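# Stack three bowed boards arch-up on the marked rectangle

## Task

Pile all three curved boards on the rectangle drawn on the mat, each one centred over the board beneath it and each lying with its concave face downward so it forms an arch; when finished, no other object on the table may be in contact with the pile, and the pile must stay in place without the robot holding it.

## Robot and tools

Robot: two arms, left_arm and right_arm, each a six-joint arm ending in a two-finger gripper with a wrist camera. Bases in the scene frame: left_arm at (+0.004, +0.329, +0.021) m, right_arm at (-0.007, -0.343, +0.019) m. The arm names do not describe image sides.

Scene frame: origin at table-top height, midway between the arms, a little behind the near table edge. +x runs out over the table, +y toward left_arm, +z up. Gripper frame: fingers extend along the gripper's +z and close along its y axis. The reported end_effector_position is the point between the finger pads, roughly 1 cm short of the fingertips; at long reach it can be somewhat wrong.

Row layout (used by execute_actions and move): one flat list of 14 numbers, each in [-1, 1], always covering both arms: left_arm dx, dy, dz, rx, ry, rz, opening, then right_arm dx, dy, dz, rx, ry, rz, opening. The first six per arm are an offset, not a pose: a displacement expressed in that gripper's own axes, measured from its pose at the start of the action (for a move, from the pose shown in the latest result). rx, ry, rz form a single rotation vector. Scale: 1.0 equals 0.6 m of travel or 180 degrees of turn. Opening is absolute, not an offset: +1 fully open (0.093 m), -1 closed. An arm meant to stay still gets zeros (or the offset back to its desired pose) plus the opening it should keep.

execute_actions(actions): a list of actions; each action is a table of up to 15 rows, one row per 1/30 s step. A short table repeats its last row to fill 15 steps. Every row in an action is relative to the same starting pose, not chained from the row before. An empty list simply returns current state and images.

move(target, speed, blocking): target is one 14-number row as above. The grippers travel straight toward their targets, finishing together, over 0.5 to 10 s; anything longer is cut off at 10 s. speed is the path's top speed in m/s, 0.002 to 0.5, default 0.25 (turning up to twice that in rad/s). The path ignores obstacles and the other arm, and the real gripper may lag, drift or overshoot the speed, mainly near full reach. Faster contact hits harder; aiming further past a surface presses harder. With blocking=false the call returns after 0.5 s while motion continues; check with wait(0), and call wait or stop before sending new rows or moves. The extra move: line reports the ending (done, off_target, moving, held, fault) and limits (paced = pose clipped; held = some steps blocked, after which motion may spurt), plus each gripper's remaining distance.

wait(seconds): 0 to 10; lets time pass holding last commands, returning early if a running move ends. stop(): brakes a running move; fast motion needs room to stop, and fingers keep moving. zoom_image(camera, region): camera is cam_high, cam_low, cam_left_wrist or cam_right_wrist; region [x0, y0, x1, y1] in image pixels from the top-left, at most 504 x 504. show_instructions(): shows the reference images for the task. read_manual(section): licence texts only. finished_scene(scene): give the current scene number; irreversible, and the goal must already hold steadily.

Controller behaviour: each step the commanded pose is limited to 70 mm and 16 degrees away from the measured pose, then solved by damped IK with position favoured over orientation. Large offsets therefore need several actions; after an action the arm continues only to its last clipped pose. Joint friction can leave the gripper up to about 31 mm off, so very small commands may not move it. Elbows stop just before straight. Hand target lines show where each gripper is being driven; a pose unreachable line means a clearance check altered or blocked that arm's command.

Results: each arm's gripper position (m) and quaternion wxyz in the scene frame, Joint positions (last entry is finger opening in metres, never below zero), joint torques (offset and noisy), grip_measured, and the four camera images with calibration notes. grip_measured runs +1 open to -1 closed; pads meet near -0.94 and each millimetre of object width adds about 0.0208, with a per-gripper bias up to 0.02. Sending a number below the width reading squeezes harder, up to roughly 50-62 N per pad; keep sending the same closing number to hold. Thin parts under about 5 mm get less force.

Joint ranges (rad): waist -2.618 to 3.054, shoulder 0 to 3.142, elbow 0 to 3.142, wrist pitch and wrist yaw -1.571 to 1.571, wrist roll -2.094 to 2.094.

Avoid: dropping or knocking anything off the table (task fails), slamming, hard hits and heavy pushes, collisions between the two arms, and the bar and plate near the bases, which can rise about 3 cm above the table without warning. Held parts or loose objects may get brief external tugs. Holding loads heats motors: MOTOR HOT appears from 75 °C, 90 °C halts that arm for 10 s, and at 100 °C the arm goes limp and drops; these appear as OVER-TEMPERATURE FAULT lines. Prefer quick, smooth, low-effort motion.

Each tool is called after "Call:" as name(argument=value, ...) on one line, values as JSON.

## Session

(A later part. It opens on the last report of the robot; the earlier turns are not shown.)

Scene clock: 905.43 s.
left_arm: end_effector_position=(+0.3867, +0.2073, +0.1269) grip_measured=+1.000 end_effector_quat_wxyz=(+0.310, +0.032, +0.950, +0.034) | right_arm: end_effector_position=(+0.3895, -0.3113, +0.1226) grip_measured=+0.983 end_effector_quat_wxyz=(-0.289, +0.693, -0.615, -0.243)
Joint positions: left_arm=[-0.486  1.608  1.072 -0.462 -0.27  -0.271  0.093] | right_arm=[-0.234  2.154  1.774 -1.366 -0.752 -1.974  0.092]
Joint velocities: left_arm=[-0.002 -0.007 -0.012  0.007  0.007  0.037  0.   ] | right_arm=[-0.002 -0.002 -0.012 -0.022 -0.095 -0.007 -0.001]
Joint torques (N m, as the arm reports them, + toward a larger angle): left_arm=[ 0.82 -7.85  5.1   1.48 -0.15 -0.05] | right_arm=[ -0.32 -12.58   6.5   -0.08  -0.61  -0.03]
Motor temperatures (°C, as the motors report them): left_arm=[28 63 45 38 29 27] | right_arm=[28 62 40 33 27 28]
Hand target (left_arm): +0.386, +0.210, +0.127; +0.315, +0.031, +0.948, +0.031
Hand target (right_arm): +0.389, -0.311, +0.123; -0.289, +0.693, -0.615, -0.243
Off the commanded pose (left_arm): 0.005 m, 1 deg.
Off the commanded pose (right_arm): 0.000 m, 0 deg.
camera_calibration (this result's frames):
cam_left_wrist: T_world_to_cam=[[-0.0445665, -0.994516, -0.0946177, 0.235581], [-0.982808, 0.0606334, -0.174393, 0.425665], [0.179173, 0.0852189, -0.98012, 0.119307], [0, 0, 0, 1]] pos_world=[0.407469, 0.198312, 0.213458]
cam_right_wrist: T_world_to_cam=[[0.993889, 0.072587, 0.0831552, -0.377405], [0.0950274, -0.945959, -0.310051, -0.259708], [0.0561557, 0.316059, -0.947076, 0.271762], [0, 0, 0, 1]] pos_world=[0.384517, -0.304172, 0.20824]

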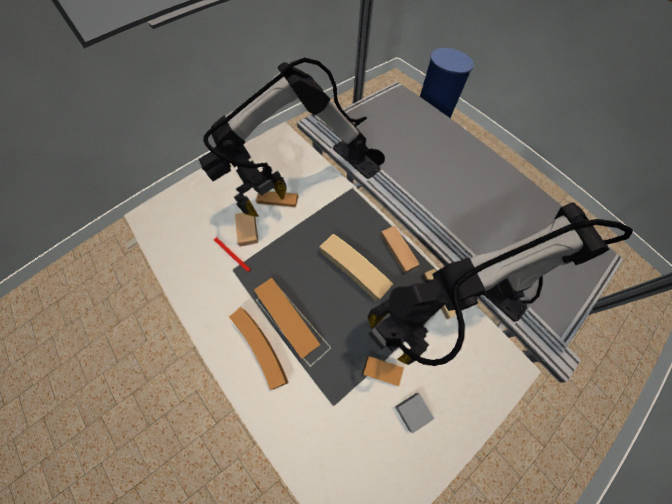

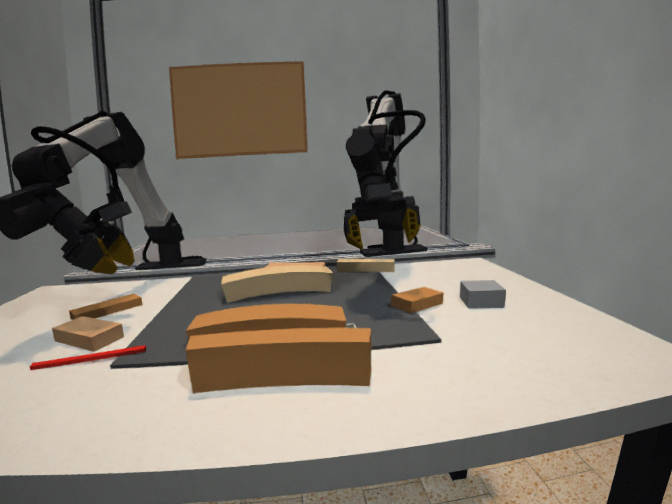

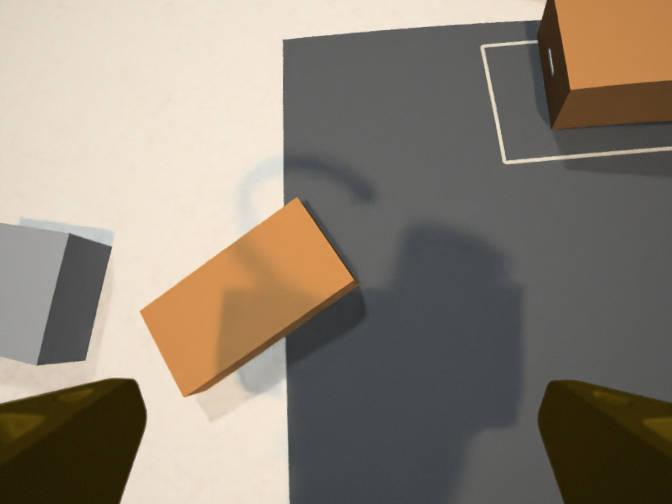

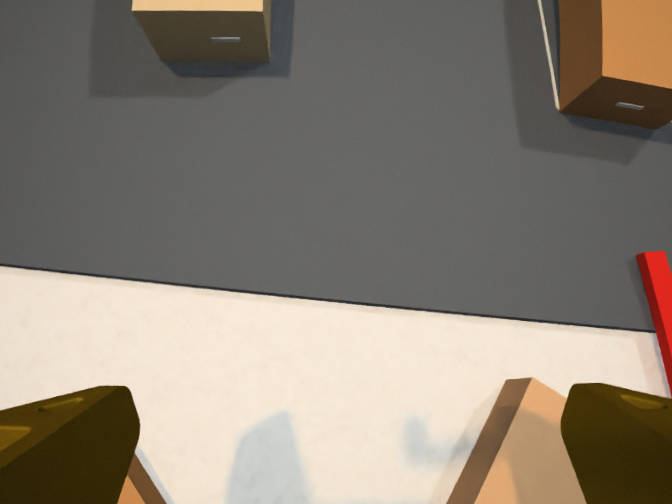

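Call:
move(target=[0.153,0.067,-0.215,0,0,0,1,-0.183,-0.245,0.308,0,0,0,1], speed=0.15)

Scene clock: 927.97 s.
left_arm: end_effector_position=(+0.2454, +0.2468, +0.1836) grip_measured=+1.000 end_effector_quat_wxyz=(+0.316, +0.030, +0.948, +0.029) | right_arm: end_effector_position=(+0.5239, -0.0891, +0.0992) grip_measured=+0.983 end_effector_quat_wxyz=(-0.319, +0.691, -0.605, -0.235)
Joint positions: left_arm=[-0.603  0.989  0.853 -0.877 -0.329 -0.379  0.093] | right_arm=[ 0.228  2.818  2.854 -1.274 -0.753 -1.323  0.092]
Joint velocities: left_arm=[-0.007 -0.017  0.012 -0.051 -0.051  0.037  0.   ] | right_arm=[ 0.002  0.007  0.027 -0.081 -0.007 -0.037 -0.001]
Joint torques (N m, as the arm reports them, + toward a larger angle): left_arm=[-0.97 -2.87  5.43  1.16 -0.36 -0.13] | right_arm=[ -0.07 -15.29   8.11   0.71  -0.43   0.05]
Motor temperatures (°C, as the motors report them): left_arm=[28 60 44 39 29 27] | right_arm=[28 62 40 32 27 28]
Hand target (left_arm): +0.239, +0.249, +0.179; +0.310, +0.033, +0.949, +0.035
Hand target (right_arm): +0.520, -0.090, +0.082; -0.300, +0.688, -0.615, -0.242
Off the commanded pose (left_arm): 0.008 m, 1 deg.
Off the commanded pose (right_arm): 0.018 m, 4 deg.
move: off_target (right_arm)
camera_calibration (this result's frames):
cam_left_wrist: T_world_to_cam=[[-0.042036, -0.995641, -0.0832593, 0.271537], [-0.980721, 0.0570356, -0.186903, 0.296947], [0.190837, 0.0737976, -0.978844, 0.196569], [0, 0, 0, 1]] pos_world=[0.265124, 0.23891, 0.270519]
cam_right_wrist: T_world_to_cam=[[0.988638, 0.0606197, 0.137549, -0.528858], [0.104734, -0.934185, -0.341072, -0.0705299], [0.107821, 0.351603, -0.929919, 0.146156], [0, 0, 0, 1]] pos_world=[0.514477, -0.0852175, 0.184601]

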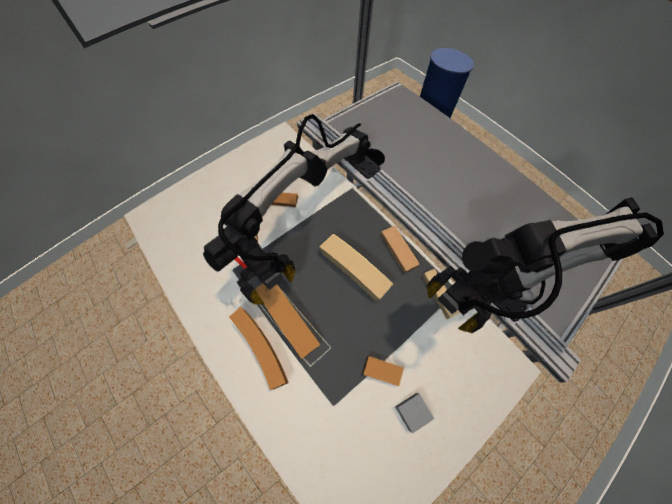

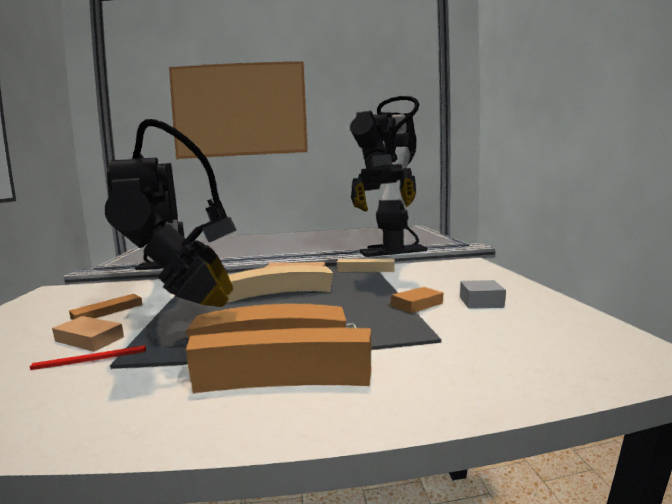

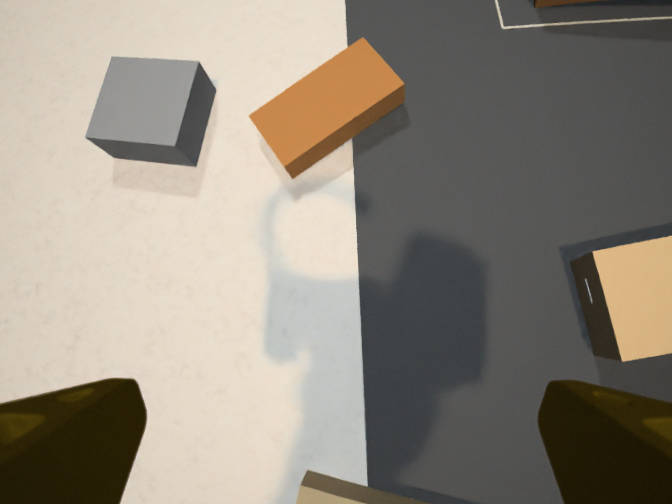

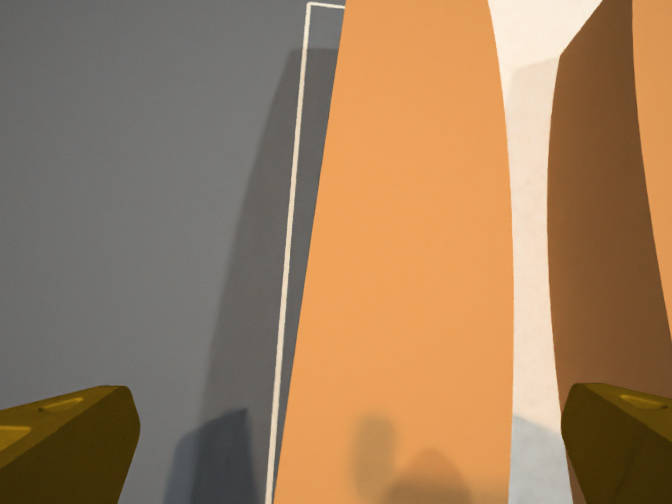

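Call:
move(target=[0,0,0,0,0,0,1,0.082,0.0,0.072,0,0,0,1], speed=0.05)

Call:
move(target=[0,0,0,0,0,0,1,0,0,0,0,0,0,-0.1])

Scene clock: 932.27 s.
left_arm: end_effector_position=(+0.2454, +0.2468, +0.1836) grip_measured=+1.000 end_effector_quat_wxyz=(+0.316, +0.030, +0.948, +0.029) | right_arm: end_effector_position=(+0.5350, -0.0860, +0.0483) grip_measured=+0.983 end_effector_quat_wxyz=(-0.326, +0.697, -0.596, -0.229)
Joint positions: left_arm=[-0.603  0.989  0.853 -0.877 -0.329 -0.379  0.093] | right_arm=[ 0.228  2.818  2.646 -1.052 -0.753 -1.34   0.092]
Joint velocities: left_arm=[-0.007 -0.007  0.002  0.007  0.022 -0.051  0.   ] | right_arm=[-0.007 -0.002 -0.002  0.007 -0.051 -0.051 -0.001]
Joint torques (N m, as the arm reports them, + toward a larger angle): left_arm=[-0.02 -2.11  6.75  1.22 -0.3  -0.09] | right_arm=[ -1.08 -17.08   5.35   0.89  -0.63   0.06]
Motor temperatures (°C, as the motors report them): left_arm=[28 58 44 39 29 27] | right_arm=[28 63 40 32 27 28]
Hand target (left_arm): +0.245, +0.247, +0.184; +0.316, +0.030, +0.948, +0.029
Hand target (right_arm): +0.534, -0.092, +0.035; -0.318, +0.691, -0.604, -0.235
Off the commanded pose (left_arm): 0.000 m, 0 deg.
Off the commanded pose (right_arm): 0.015 m, 2 deg.
move: off_target (right_arm)
camera_calibration (this result's frames):
cam_left_wrist: T_world_to_cam=[[-0.042036, -0.995641, -0.0832593, 0.271537], [-0.980721, 0.0570356, -0.186903, 0.296947], [0.190837, 0.0737976, -0.978844, 0.196569], [0, 0, 0, 1]] pos_world=[0.265124, 0.23891, 0.270519]
cam_right_wrist: T_world_to_cam=[[0.984054, 0.071533, 0.162852, -0.530848], [0.124071, -0.932099, -0.340292, -0.0963388], [0.127452, 0.355071, -0.926111, 0.0861698], [0, 0, 0, 1]] pos_world=[0.523353, -0.0824205, 0.133469]

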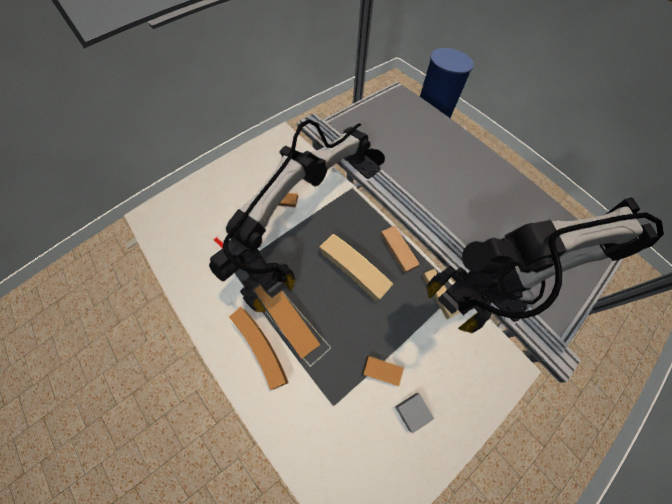

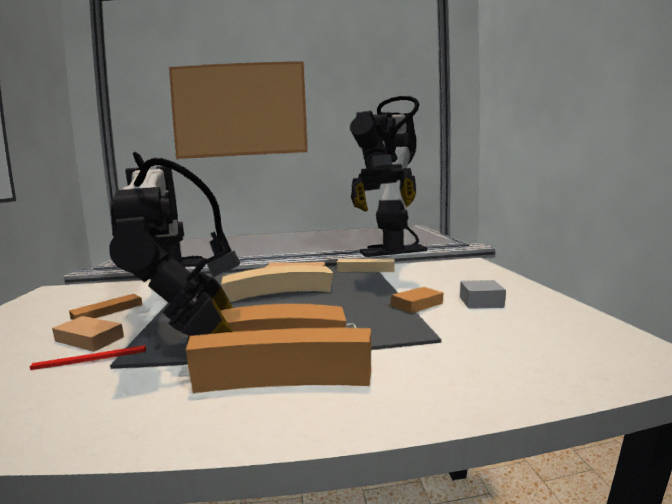

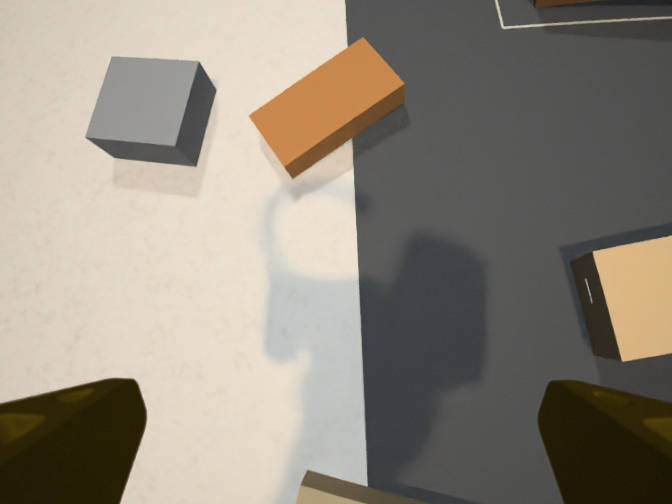

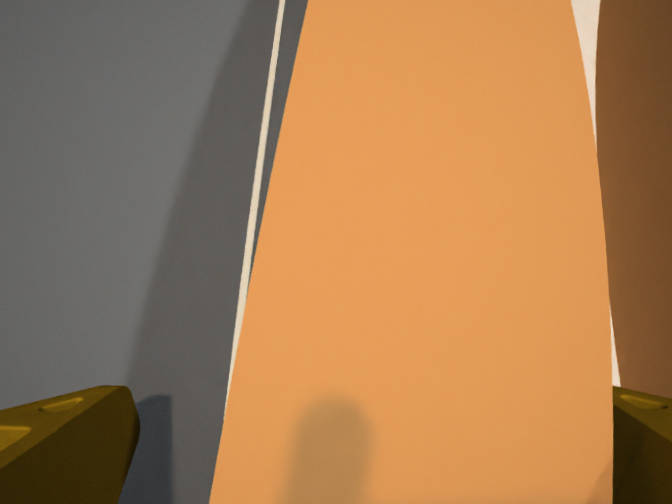

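Scene clock: 932.77 s.
left_arm: end_effector_position=(+0.2454, +0.2468, +0.1836) grip_measured=+1.000 end_effector_quat_wxyz=(+0.316, +0.030, +0.948, +0.029) | right_arm: end_effector_position=(+0.5406, -0.0853, +0.0527) grip_measured=+0.253 end_effector_quat_wxyz=(-0.337, +0.697, -0.594, -0.221)
Joint positions: left_arm=[-0.603  0.989  0.853 -0.877 -0.329 -0.379  0.093] | right_arm=[ 0.228  2.814  2.647 -1.026 -0.751 -1.332  0.057]
Joint velocities: left_arm=[-0.017 -0.007 -0.002 -0.007 -0.081 -0.022  0.   ] | right_arm=[-0.007  0.012  0.007 -0.037  0.037  0.022 -0.   ]
Joint torques (N m, as the arm reports them, + toward a larger angle): left_arm=[ 0.06 -1.74  6.72  1.22 -0.26 -0.09] | right_arm=[  0.09 -17.57   6.95   0.72  -0.57  -0.08]
Motor temperatures (°C, as the motors report them): left_arm=[28 58 44 39 29 27] | right_arm=[28 63 40 32 27 28]
Hand target (left_arm): +0.245, +0.247, +0.184; +0.316, +0.030, +0.948, +0.029
Hand target (right_arm): +0.535, -0.086, +0.048; -0.326, +0.697, -0.597, -0.229
Off the commanded pose (left_arm): 0.000 m, 0 deg.
Off the commanded pose (right_arm): 0.007 m, 2 deg.
move: done
camera_calibration (this result's frames):
cam_left_wrist: T_world_to_cam=[[-0.042036, -0.995641, -0.0832593, 0.271537], [-0.980721, 0.0570356, -0.186903, 0.296947], [0.190837, 0.0737976, -0.978844, 0.196569], [0, 0, 0, 1]] pos_world=[0.265124, 0.23891, 0.270519]
cam_right_wrist: T_world_to_cam=[[0.979948, 0.0635936, 0.188832, -0.536994], [0.126501, -0.930771, -0.34302, -0.0959983], [0.153946, 0.360029, -0.920152, 0.0750549], [0, 0, 0, 1]] pos_world=[0.526816, -0.0822251, 0.137534]

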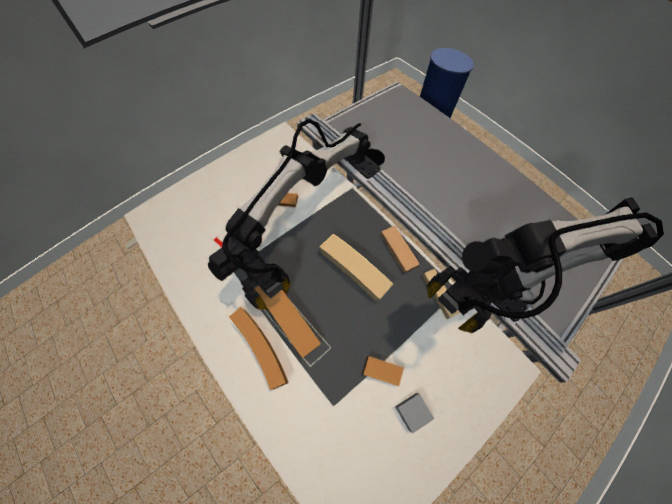

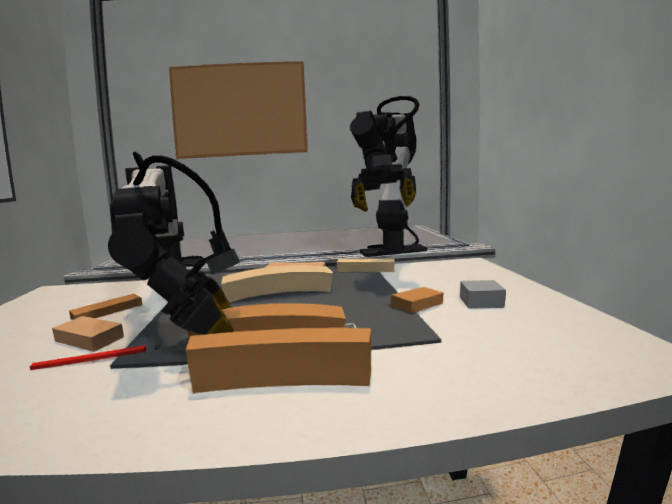

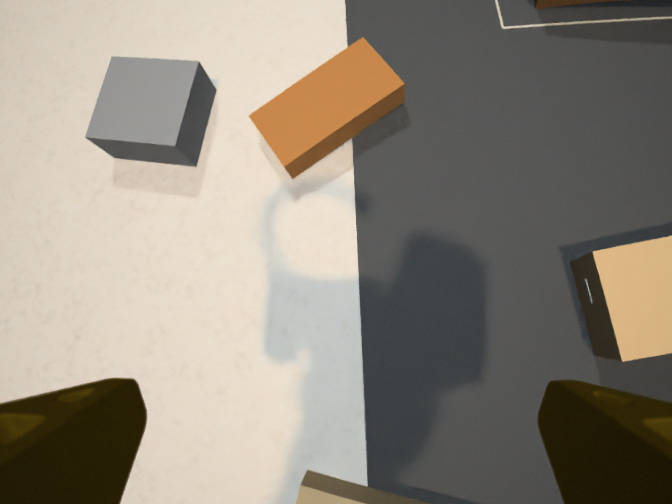

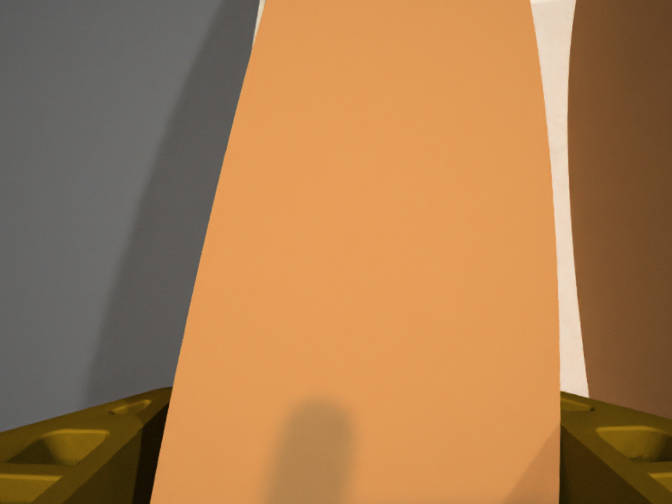

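Call:
move(target=[0,0,0,0,0,0,1,0,0,0,0,0,0,0.8])

Call:
move(target=[0,0,0,0,0,0,1,0.045,0.0,0.04,0,0,0,0.8], speed=0.04)

Call:
move(target=[0,0,0,0,0,0,1,0,0,0,0,0,0,-0.1])

Call:
wait(seconds=0.5)

Scene clock: 937.07 s.
left_arm: end_effector_position=(+0.2454, +0.2468, +0.1836) grip_measured=+1.000 end_effector_quat_wxyz=(+0.316, +0.030, +0.948, +0.029) | right_arm: end_effector_position=(+0.5405, -0.0854, +0.0526) grip_measured=+0.798 end_effector_quat_wxyz=(-0.336, +0.696, -0.594, -0.221)
Joint positions: left_arm=[-0.603  0.989  0.853 -0.877 -0.329 -0.379  0.093] | right_arm=[ 0.228  2.814  2.647 -1.027 -0.75  -1.331  0.083]
Joint velocities: left_arm=[-0.022  0.002  0.002 -0.081 -0.037 -0.022  0.   ] | right_arm=[-0.007  0.002 -0.002  0.081 -0.037 -0.007  0.   ]
Joint torques (N m, as the arm reports them, + toward a larger angle): left_arm=[-0.16 -1.78  6.63  1.24 -0.23 -0.08] | right_arm=[ -0.28 -18.11   7.32   0.99  -0.54   0.02]
Motor temperatures (°C, as the motors report them): left_arm=[28 57 44 38 29 27] | right_arm=[28 65 40 33 27 28]
Hand target (left_arm): +0.245, +0.247, +0.184; +0.316, +0.030, +0.948, +0.029
Hand target (right_arm): +0.541, -0.085, +0.053; -0.337, +0.697, -0.594, -0.221
Off the commanded pose (left_arm): 0.000 m, 0 deg.
Off the commanded pose (right_arm): 0.000 m, 0 deg.
move: done
camera_calibration (this result's frames):
cam_left_wrist: T_world_to_cam=[[-0.042036, -0.995641, -0.0832593, 0.271537], [-0.980721, 0.0570356, -0.186903, 0.296947], [0.190837, 0.0737976, -0.978844, 0.196569], [0, 0, 0, 1]] pos_world=[0.265124, 0.23891, 0.270519]
cam_right_wrist: T_world_to_cam=[[0.980286, 0.0627817, 0.187345, -0.537038], [0.125143, -0.931032, -0.342811, -0.0953871], [0.152902, 0.359498, -0.920534, 0.0755488], [0, 0, 0, 1]] pos_world=[0.526836, -0.0822519, 0.137457]

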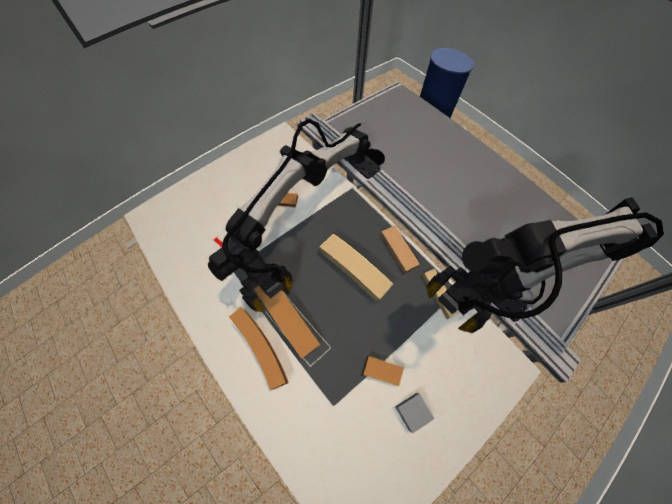

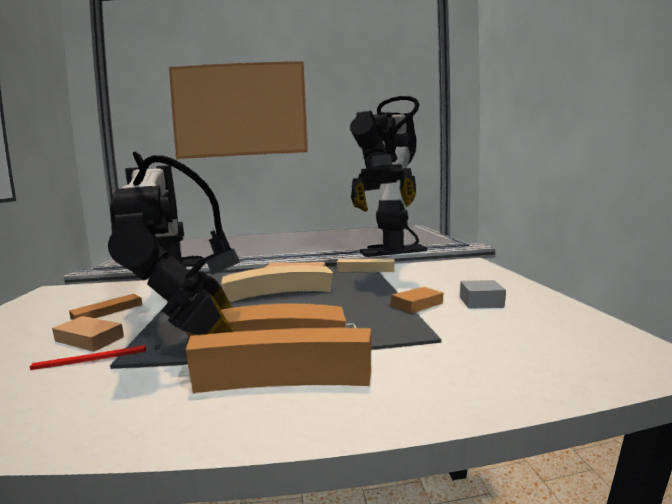

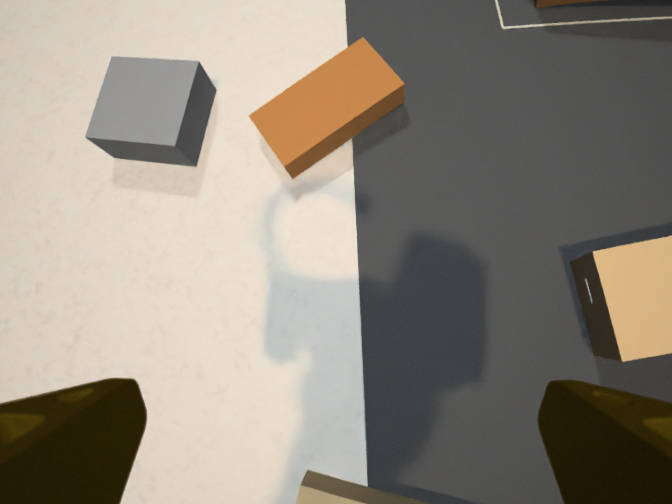

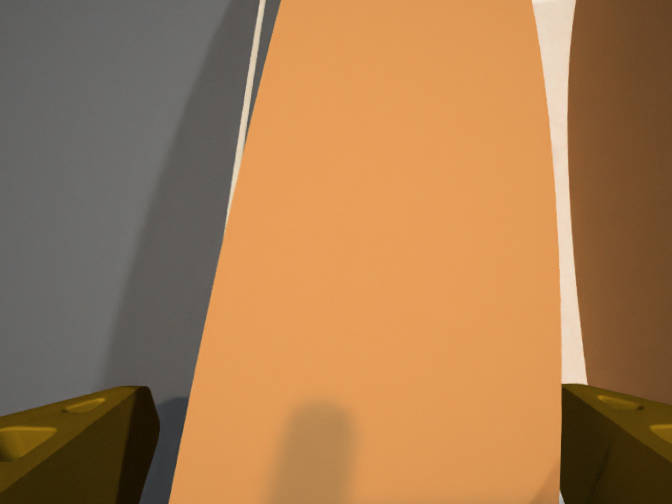

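Scene clock: 938.27 s.
left_arm: end_effector_position=(+0.2454, +0.2468, +0.1836) grip_measured=+1.000 end_effector_quat_wxyz=(+0.316, +0.030, +0.948, +0.029) | right_arm: end_effector_position=(+0.5482, -0.0835, +0.0405) grip_measured=+0.798 end_effector_quat_wxyz=(-0.349, +0.697, -0.588, -0.217)
Joint positions: left_arm=[-0.603  0.989  0.853 -0.877 -0.329 -0.379  0.093] | right_arm=[ 0.225  2.844  2.647 -0.967 -0.761 -1.332  0.083]
Joint velocities: left_arm=[-0.002 -0.007  0.007 -0.022 -0.007 -0.022  0.   ] | right_arm=[-0.017 -0.002 -0.002 -0.037  0.051  0.022 -0.002]
Joint torques (N m, as the arm reports them, + toward a larger angle): left_arm=[ 0.23 -1.9   6.63  1.26 -0.25 -0.09] | right_arm=[ -0.33 -14.92   7.86   1.02  -0.46  -0.08]
Motor temperatures (°C, as the motors report them): left_arm=[28 57 45 38 29 27] | right_arm=[28 65 40 33 27 28]
Hand target (left_arm): +0.245, +0.247, +0.184; +0.316, +0.030, +0.948, +0.029
Hand target (right_arm): +0.547, -0.087, +0.018; -0.337, +0.696, -0.594, -0.220
Off the commanded pose (left_arm): 0.000 m, 0 deg.
Off the commanded pose (right_arm): 0.023 m, 2 deg.
move: off_target (right_arm)
camera_calibration (this result's frames):
cam_left_wrist: T_world_to_cam=[[-0.042036, -0.995641, -0.0832593, 0.271537], [-0.980721, 0.0570356, -0.186903, 0.296947], [0.190837, 0.0737976, -0.978844, 0.196569], [0, 0, 0, 1]] pos_world=[0.265124, 0.23891, 0.270519]
cam_right_wrist: T_world_to_cam=[[0.975036, 0.0613031, 0.213417, -0.540711], [0.135821, -0.925017, -0.354817, -0.103542], [0.175663, 0.374946, -0.910252, 0.0509643], [0, 0, 0, 1]] pos_world=[0.532324, -0.0817401, 0.125048]

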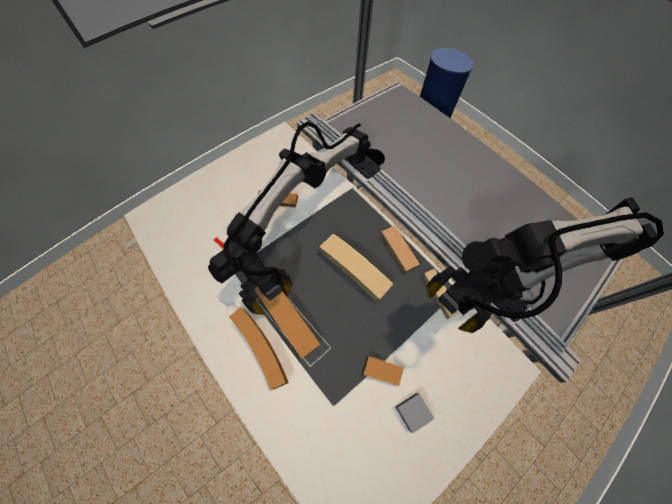

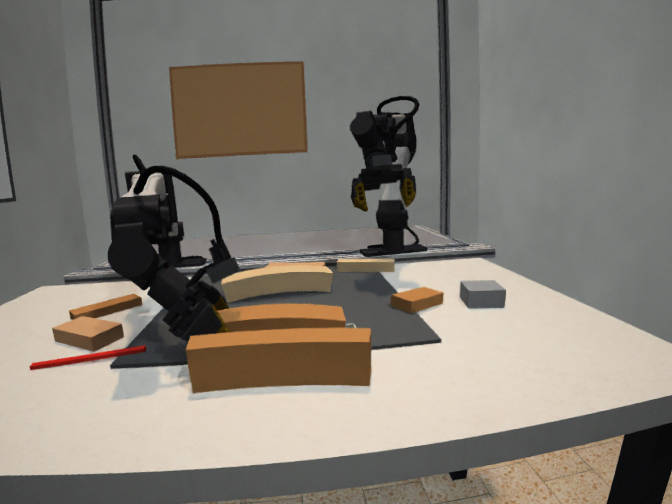

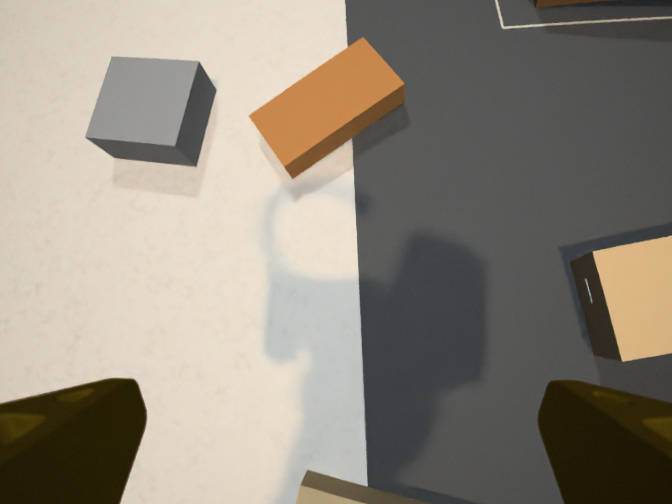

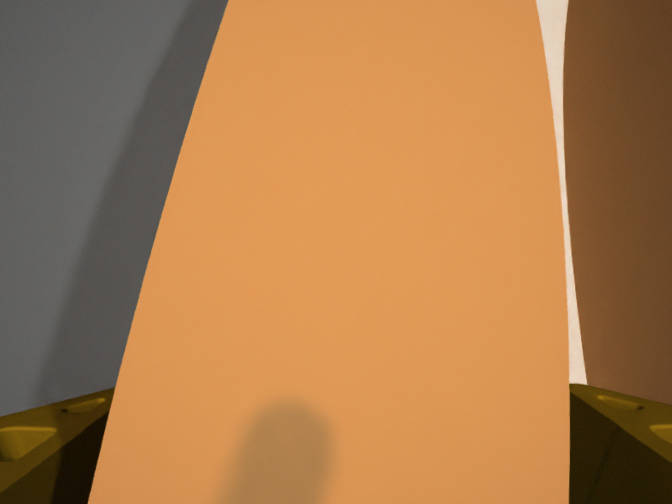

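Scene clock: 938.77 s.
left_arm: end_effector_position=(+0.2454, +0.2468, +0.1836) grip_measured=+1.000 end_effector_quat_wxyz=(+0.316, +0.030, +0.948, +0.029) | right_arm: end_effector_position=(+0.5469, -0.0833, +0.0405) grip_measured=+0.300 end_effector_quat_wxyz=(-0.348, +0.695, -0.589, -0.221)
Joint positions: left_arm=[-0.603  0.989  0.853 -0.877 -0.329 -0.379  0.093] | right_arm=[ 0.225  2.844  2.647 -0.973 -0.765 -1.328  0.06 ]
Joint velocities: left_arm=[-0.002  0.027  0.022  0.051 -0.037 -0.037  0.   ] | right_arm=[ 0.017 -0.002 -0.017  0.022 -0.037  0.007 -0.001]
Joint torques (N m, as the arm reports them, + toward a larger angle): left_arm=[ 0.06 -1.73  6.96  1.25 -0.22 -0.14] | right_arm=[ -0.25 -17.87   7.17   1.01  -0.5   -0.03]
Motor temperatures (°C, as the motors report them): left_arm=[28 56 45 38 29 27] | right_arm=[28 66 40 33 27 28]
Hand target (left_arm): +0.245, +0.247, +0.184; +0.316, +0.030, +0.948, +0.029
Hand target (right_arm): +0.548, -0.083, +0.041; -0.349, +0.697, -0.588, -0.217
Off the commanded pose (left_arm): 0.000 m, 0 deg.
Off the commanded pose (right_arm): 0.001 m, 1 deg.
move: done
camera_calibration (this result's frames):
cam_left_wrist: T_world_to_cam=[[-0.042036, -0.995641, -0.0832593, 0.271537], [-0.980721, 0.0570356, -0.186903, 0.296947], [0.190837, 0.0737976, -0.978844, 0.196569], [0, 0, 0, 1]] pos_world=[0.265124, 0.23891, 0.270519]
cam_right_wrist: T_world_to_cam=[[0.976952, 0.0600792, 0.204829, -0.540268], [0.131942, -0.924271, -0.358211, -0.100912], [0.167796, 0.37698, -0.910895, 0.0556031], [0, 0, 0, 1]] pos_world=[0.531801, -0.0817723, 0.125163]

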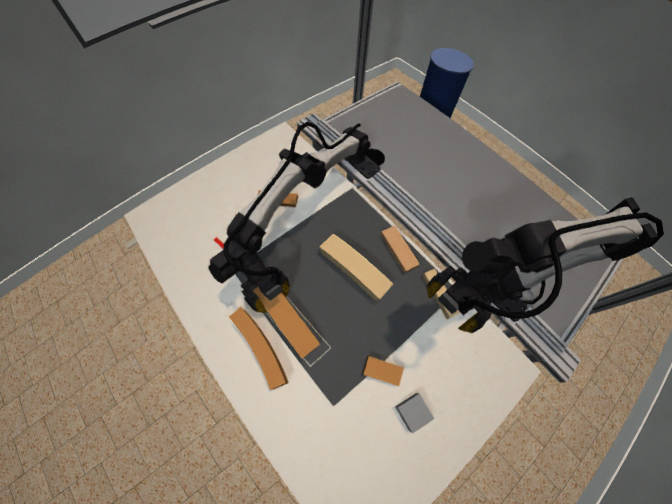

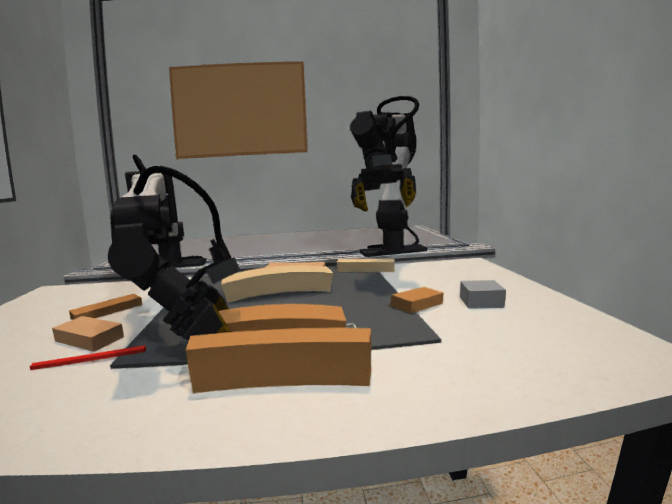

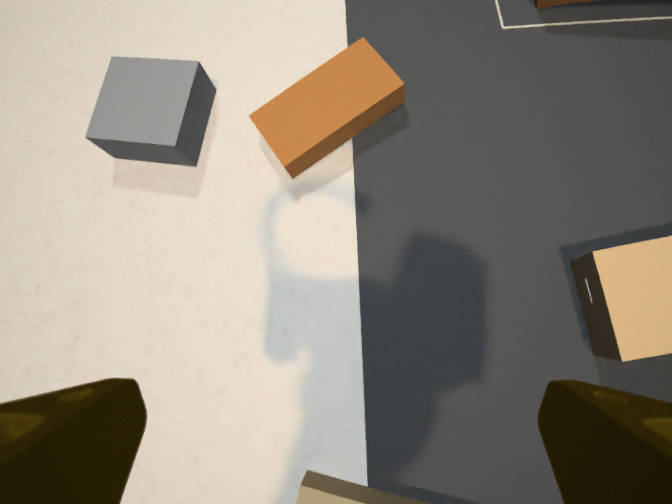

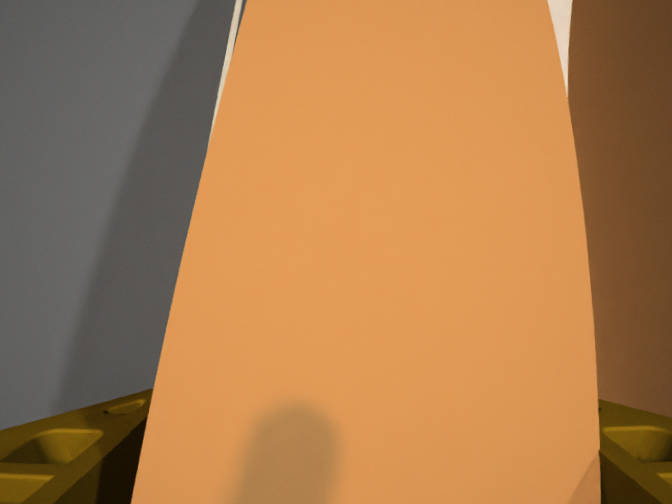

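Scene clock: 939.27 s.
left_arm: end_effector_position=(+0.2454, +0.2468, +0.1836) grip_measured=+1.000 end_effector_quat_wxyz=(+0.316, +0.030, +0.948, +0.029) | right_arm: end_effector_position=(+0.5469, -0.0833, +0.0405) grip_measured=+0.300 end_effector_quat_wxyz=(-0.348, +0.695, -0.589, -0.221)
Joint positions: left_arm=[-0.603  0.989  0.853 -0.877 -0.329 -0.379  0.093] | right_arm=[ 0.225  2.844  2.647 -0.973 -0.765 -1.328  0.06 ]
Joint velocities: left_arm=[-0.002  0.007 -0.022 -0.051  0.066 -0.022  0.   ] | right_arm=[-0.027  0.007 -0.022 -0.022 -0.022  0.022 -0.   ]
Joint torques (N m, as the arm reports them, + toward a larger angle): left_arm=[ 0.1  -1.96  6.87  1.24 -0.29 -0.13] | right_arm=[ -0.07 -17.99   7.47   0.97  -0.53  -0.03]
Motor temperatures (°C, as the motors report them): left_arm=[28 56 45 38 29 27] | right_arm=[28 66 40 33 27 28]
Hand target (left_arm): +0.245, +0.247, +0.184; +0.316, +0.030, +0.948, +0.029
Hand target (right_arm): +0.548, -0.083, +0.041; -0.349, +0.697, -0.588, -0.217
Off the commanded pose (left_arm): 0.000 m, 0 deg.
Off the commanded pose (right_arm): 0.001 m, 1 deg.
wait: 0.50 s; at rest by 0.17 s
camera_calibration (this result's frames):
cam_left_wrist: T_world_to_cam=[[-0.042036, -0.995641, -0.0832593, 0.271537], [-0.980721, 0.0570356, -0.186903, 0.296947], [0.190837, 0.0737976, -0.978844, 0.196569], [0, 0, 0, 1]] pos_world=[0.265124, 0.23891, 0.270519]
cam_right_wrist: T_world_to_cam=[[0.976952, 0.0600792, 0.204829, -0.540268], [0.131942, -0.924271, -0.358211, -0.100912], [0.167796, 0.37698, -0.910895, 0.0556031], [0, 0, 0, 1]] pos_world=[0.531801, -0.0817723, 0.125163]

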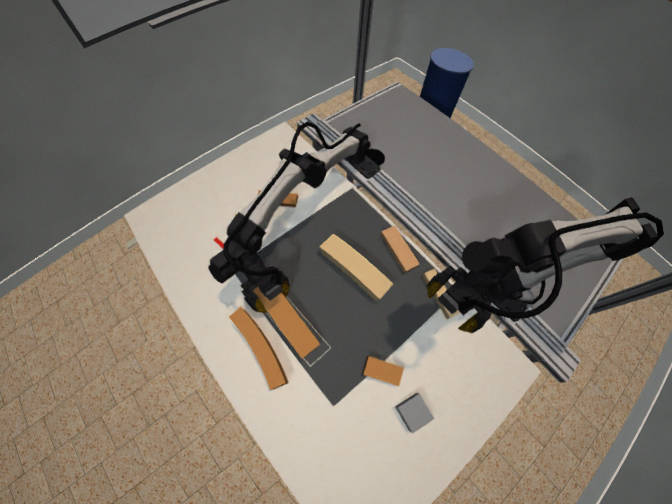

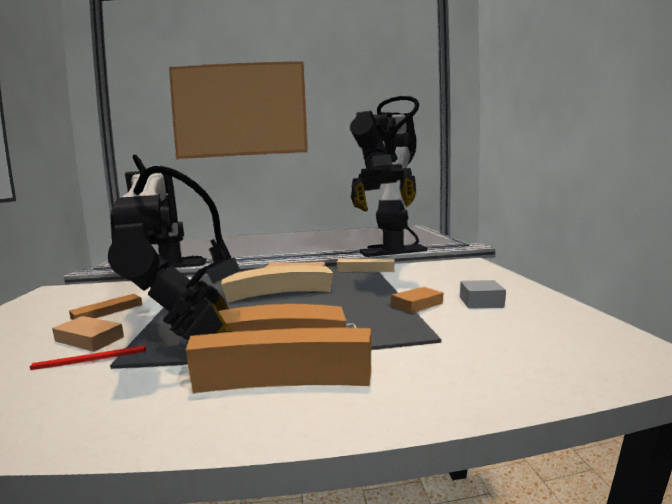

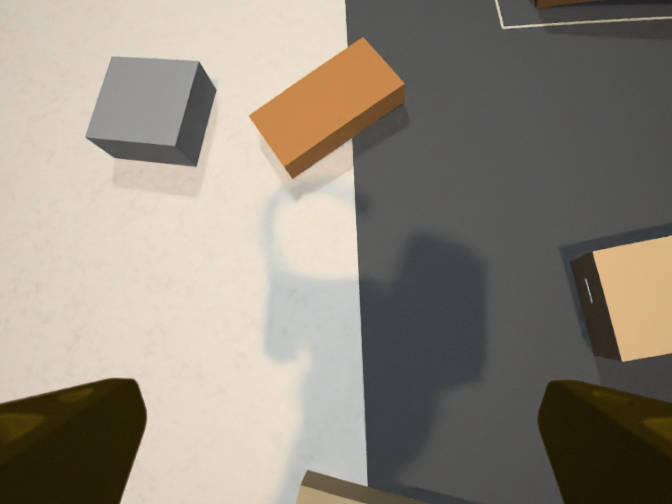

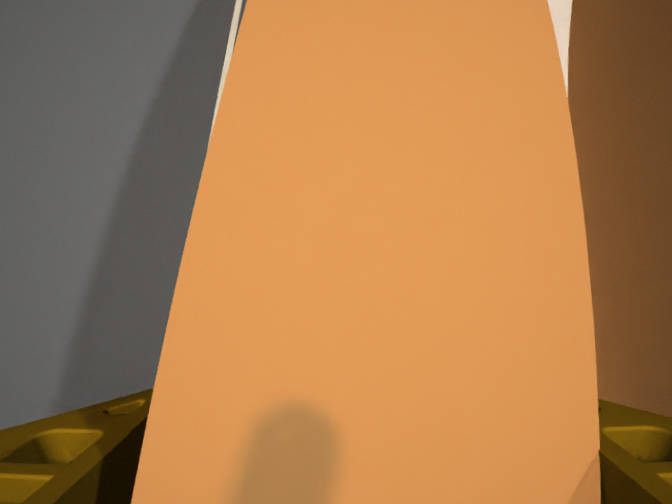

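Call:
execute_actions(actions=[[[0,0,0,0,0,0,1,0,0,0,0,0,0,-0.1]],[[0,0,0,0,0,0,1,0,0,0,0,0,0,-0.1]]])

Scene clock: 941.70 s.
left_arm: end_effector_position=(+0.2454, +0.2468, +0.1836) grip_measured=+1.000 end_effector_quat_wxyz=(+0.316, +0.030, +0.948, +0.029) | right_arm: end_effector_position=(+0.5469, -0.0833, +0.0405) grip_measured=+0.300 end_effector_quat_wxyz=(-0.348, +0.695, -0.589, -0.221)
Joint positions: left_arm=[-0.603  0.989  0.853 -0.877 -0.329 -0.379  0.093] | right_arm=[ 0.225  2.844  2.647 -0.973 -0.765 -1.328  0.06 ]
Joint velocities: left_arm=[-0.007 -0.017  0.007  0.066 -0.037 -0.051  0.   ] | right_arm=[ 0.002 -0.007  0.017 -0.037  0.022 -0.007 -0.001]
Joint torques (N m, as the arm reports them, + toward a larger angle): left_arm=[ 0.03 -1.89  6.64  1.23 -0.27 -0.14] | right_arm=[  0.   -18.06   7.43   0.96  -0.57   0.03]
Motor temperatures (°C, as the motors report them): left_arm=[28 56 45 38 29 27] | right_arm=[28 67 41 33 27 28]
Hand target (left_arm): +0.245, +0.247, +0.184; +0.316, +0.030, +0.948, +0.029
Hand target (right_arm): +0.547, -0.083, +0.040; -0.348, +0.695, -0.589, -0.221
Off the commanded pose (left_arm): 0.000 m, 0 deg.
Off the commanded pose (right_arm): 0.000 m, 0 deg.
camera_calibration (this result's frames):
cam_left_wrist: T_world_to_cam=[[-0.042036, -0.995641, -0.0832593, 0.271537], [-0.980721, 0.0570356, -0.186903, 0.296947], [0.190837, 0.0737976, -0.978844, 0.196569], [0, 0, 0, 1]] pos_world=[0.265124, 0.23891, 0.270519]
cam_right_wrist: T_world_to_cam=[[0.976952, 0.0600792, 0.204829, -0.540268], [0.131942, -0.924271, -0.358211, -0.100912], [0.167796, 0.37698, -0.910895, 0.0556031], [0, 0, 0, 1]] pos_world=[0.531801, -0.0817723, 0.125163]

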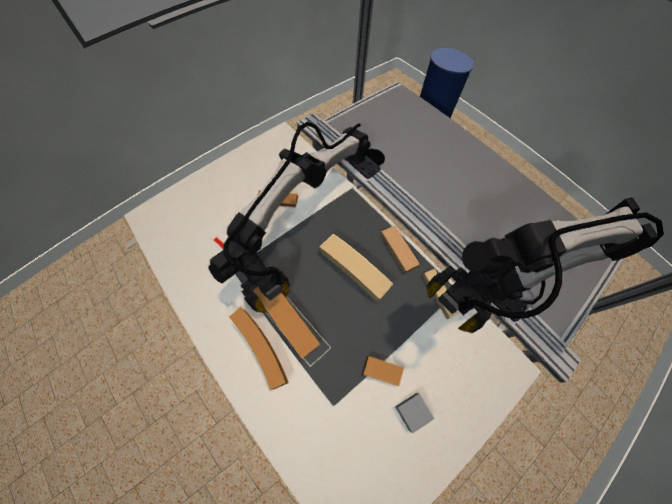

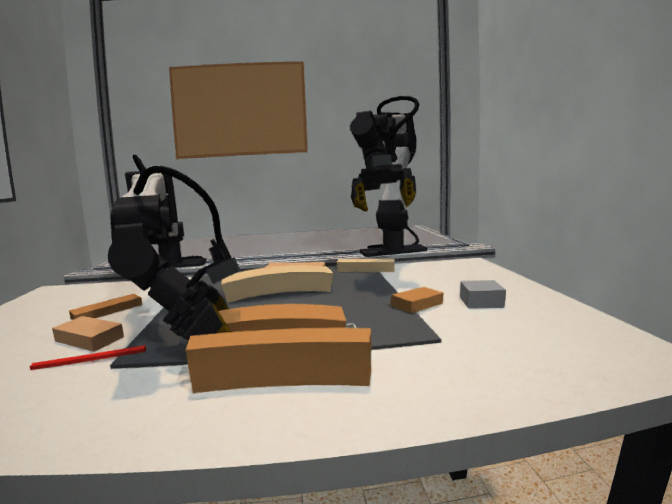

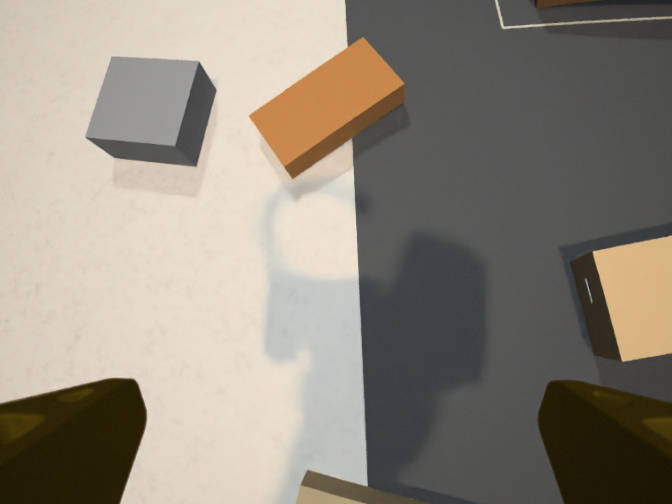

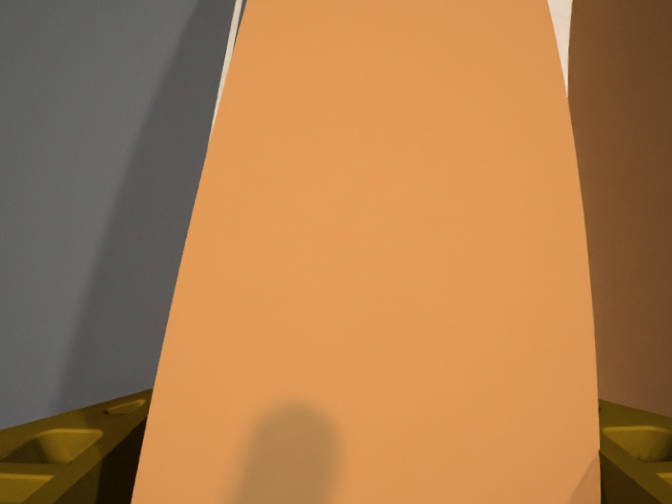

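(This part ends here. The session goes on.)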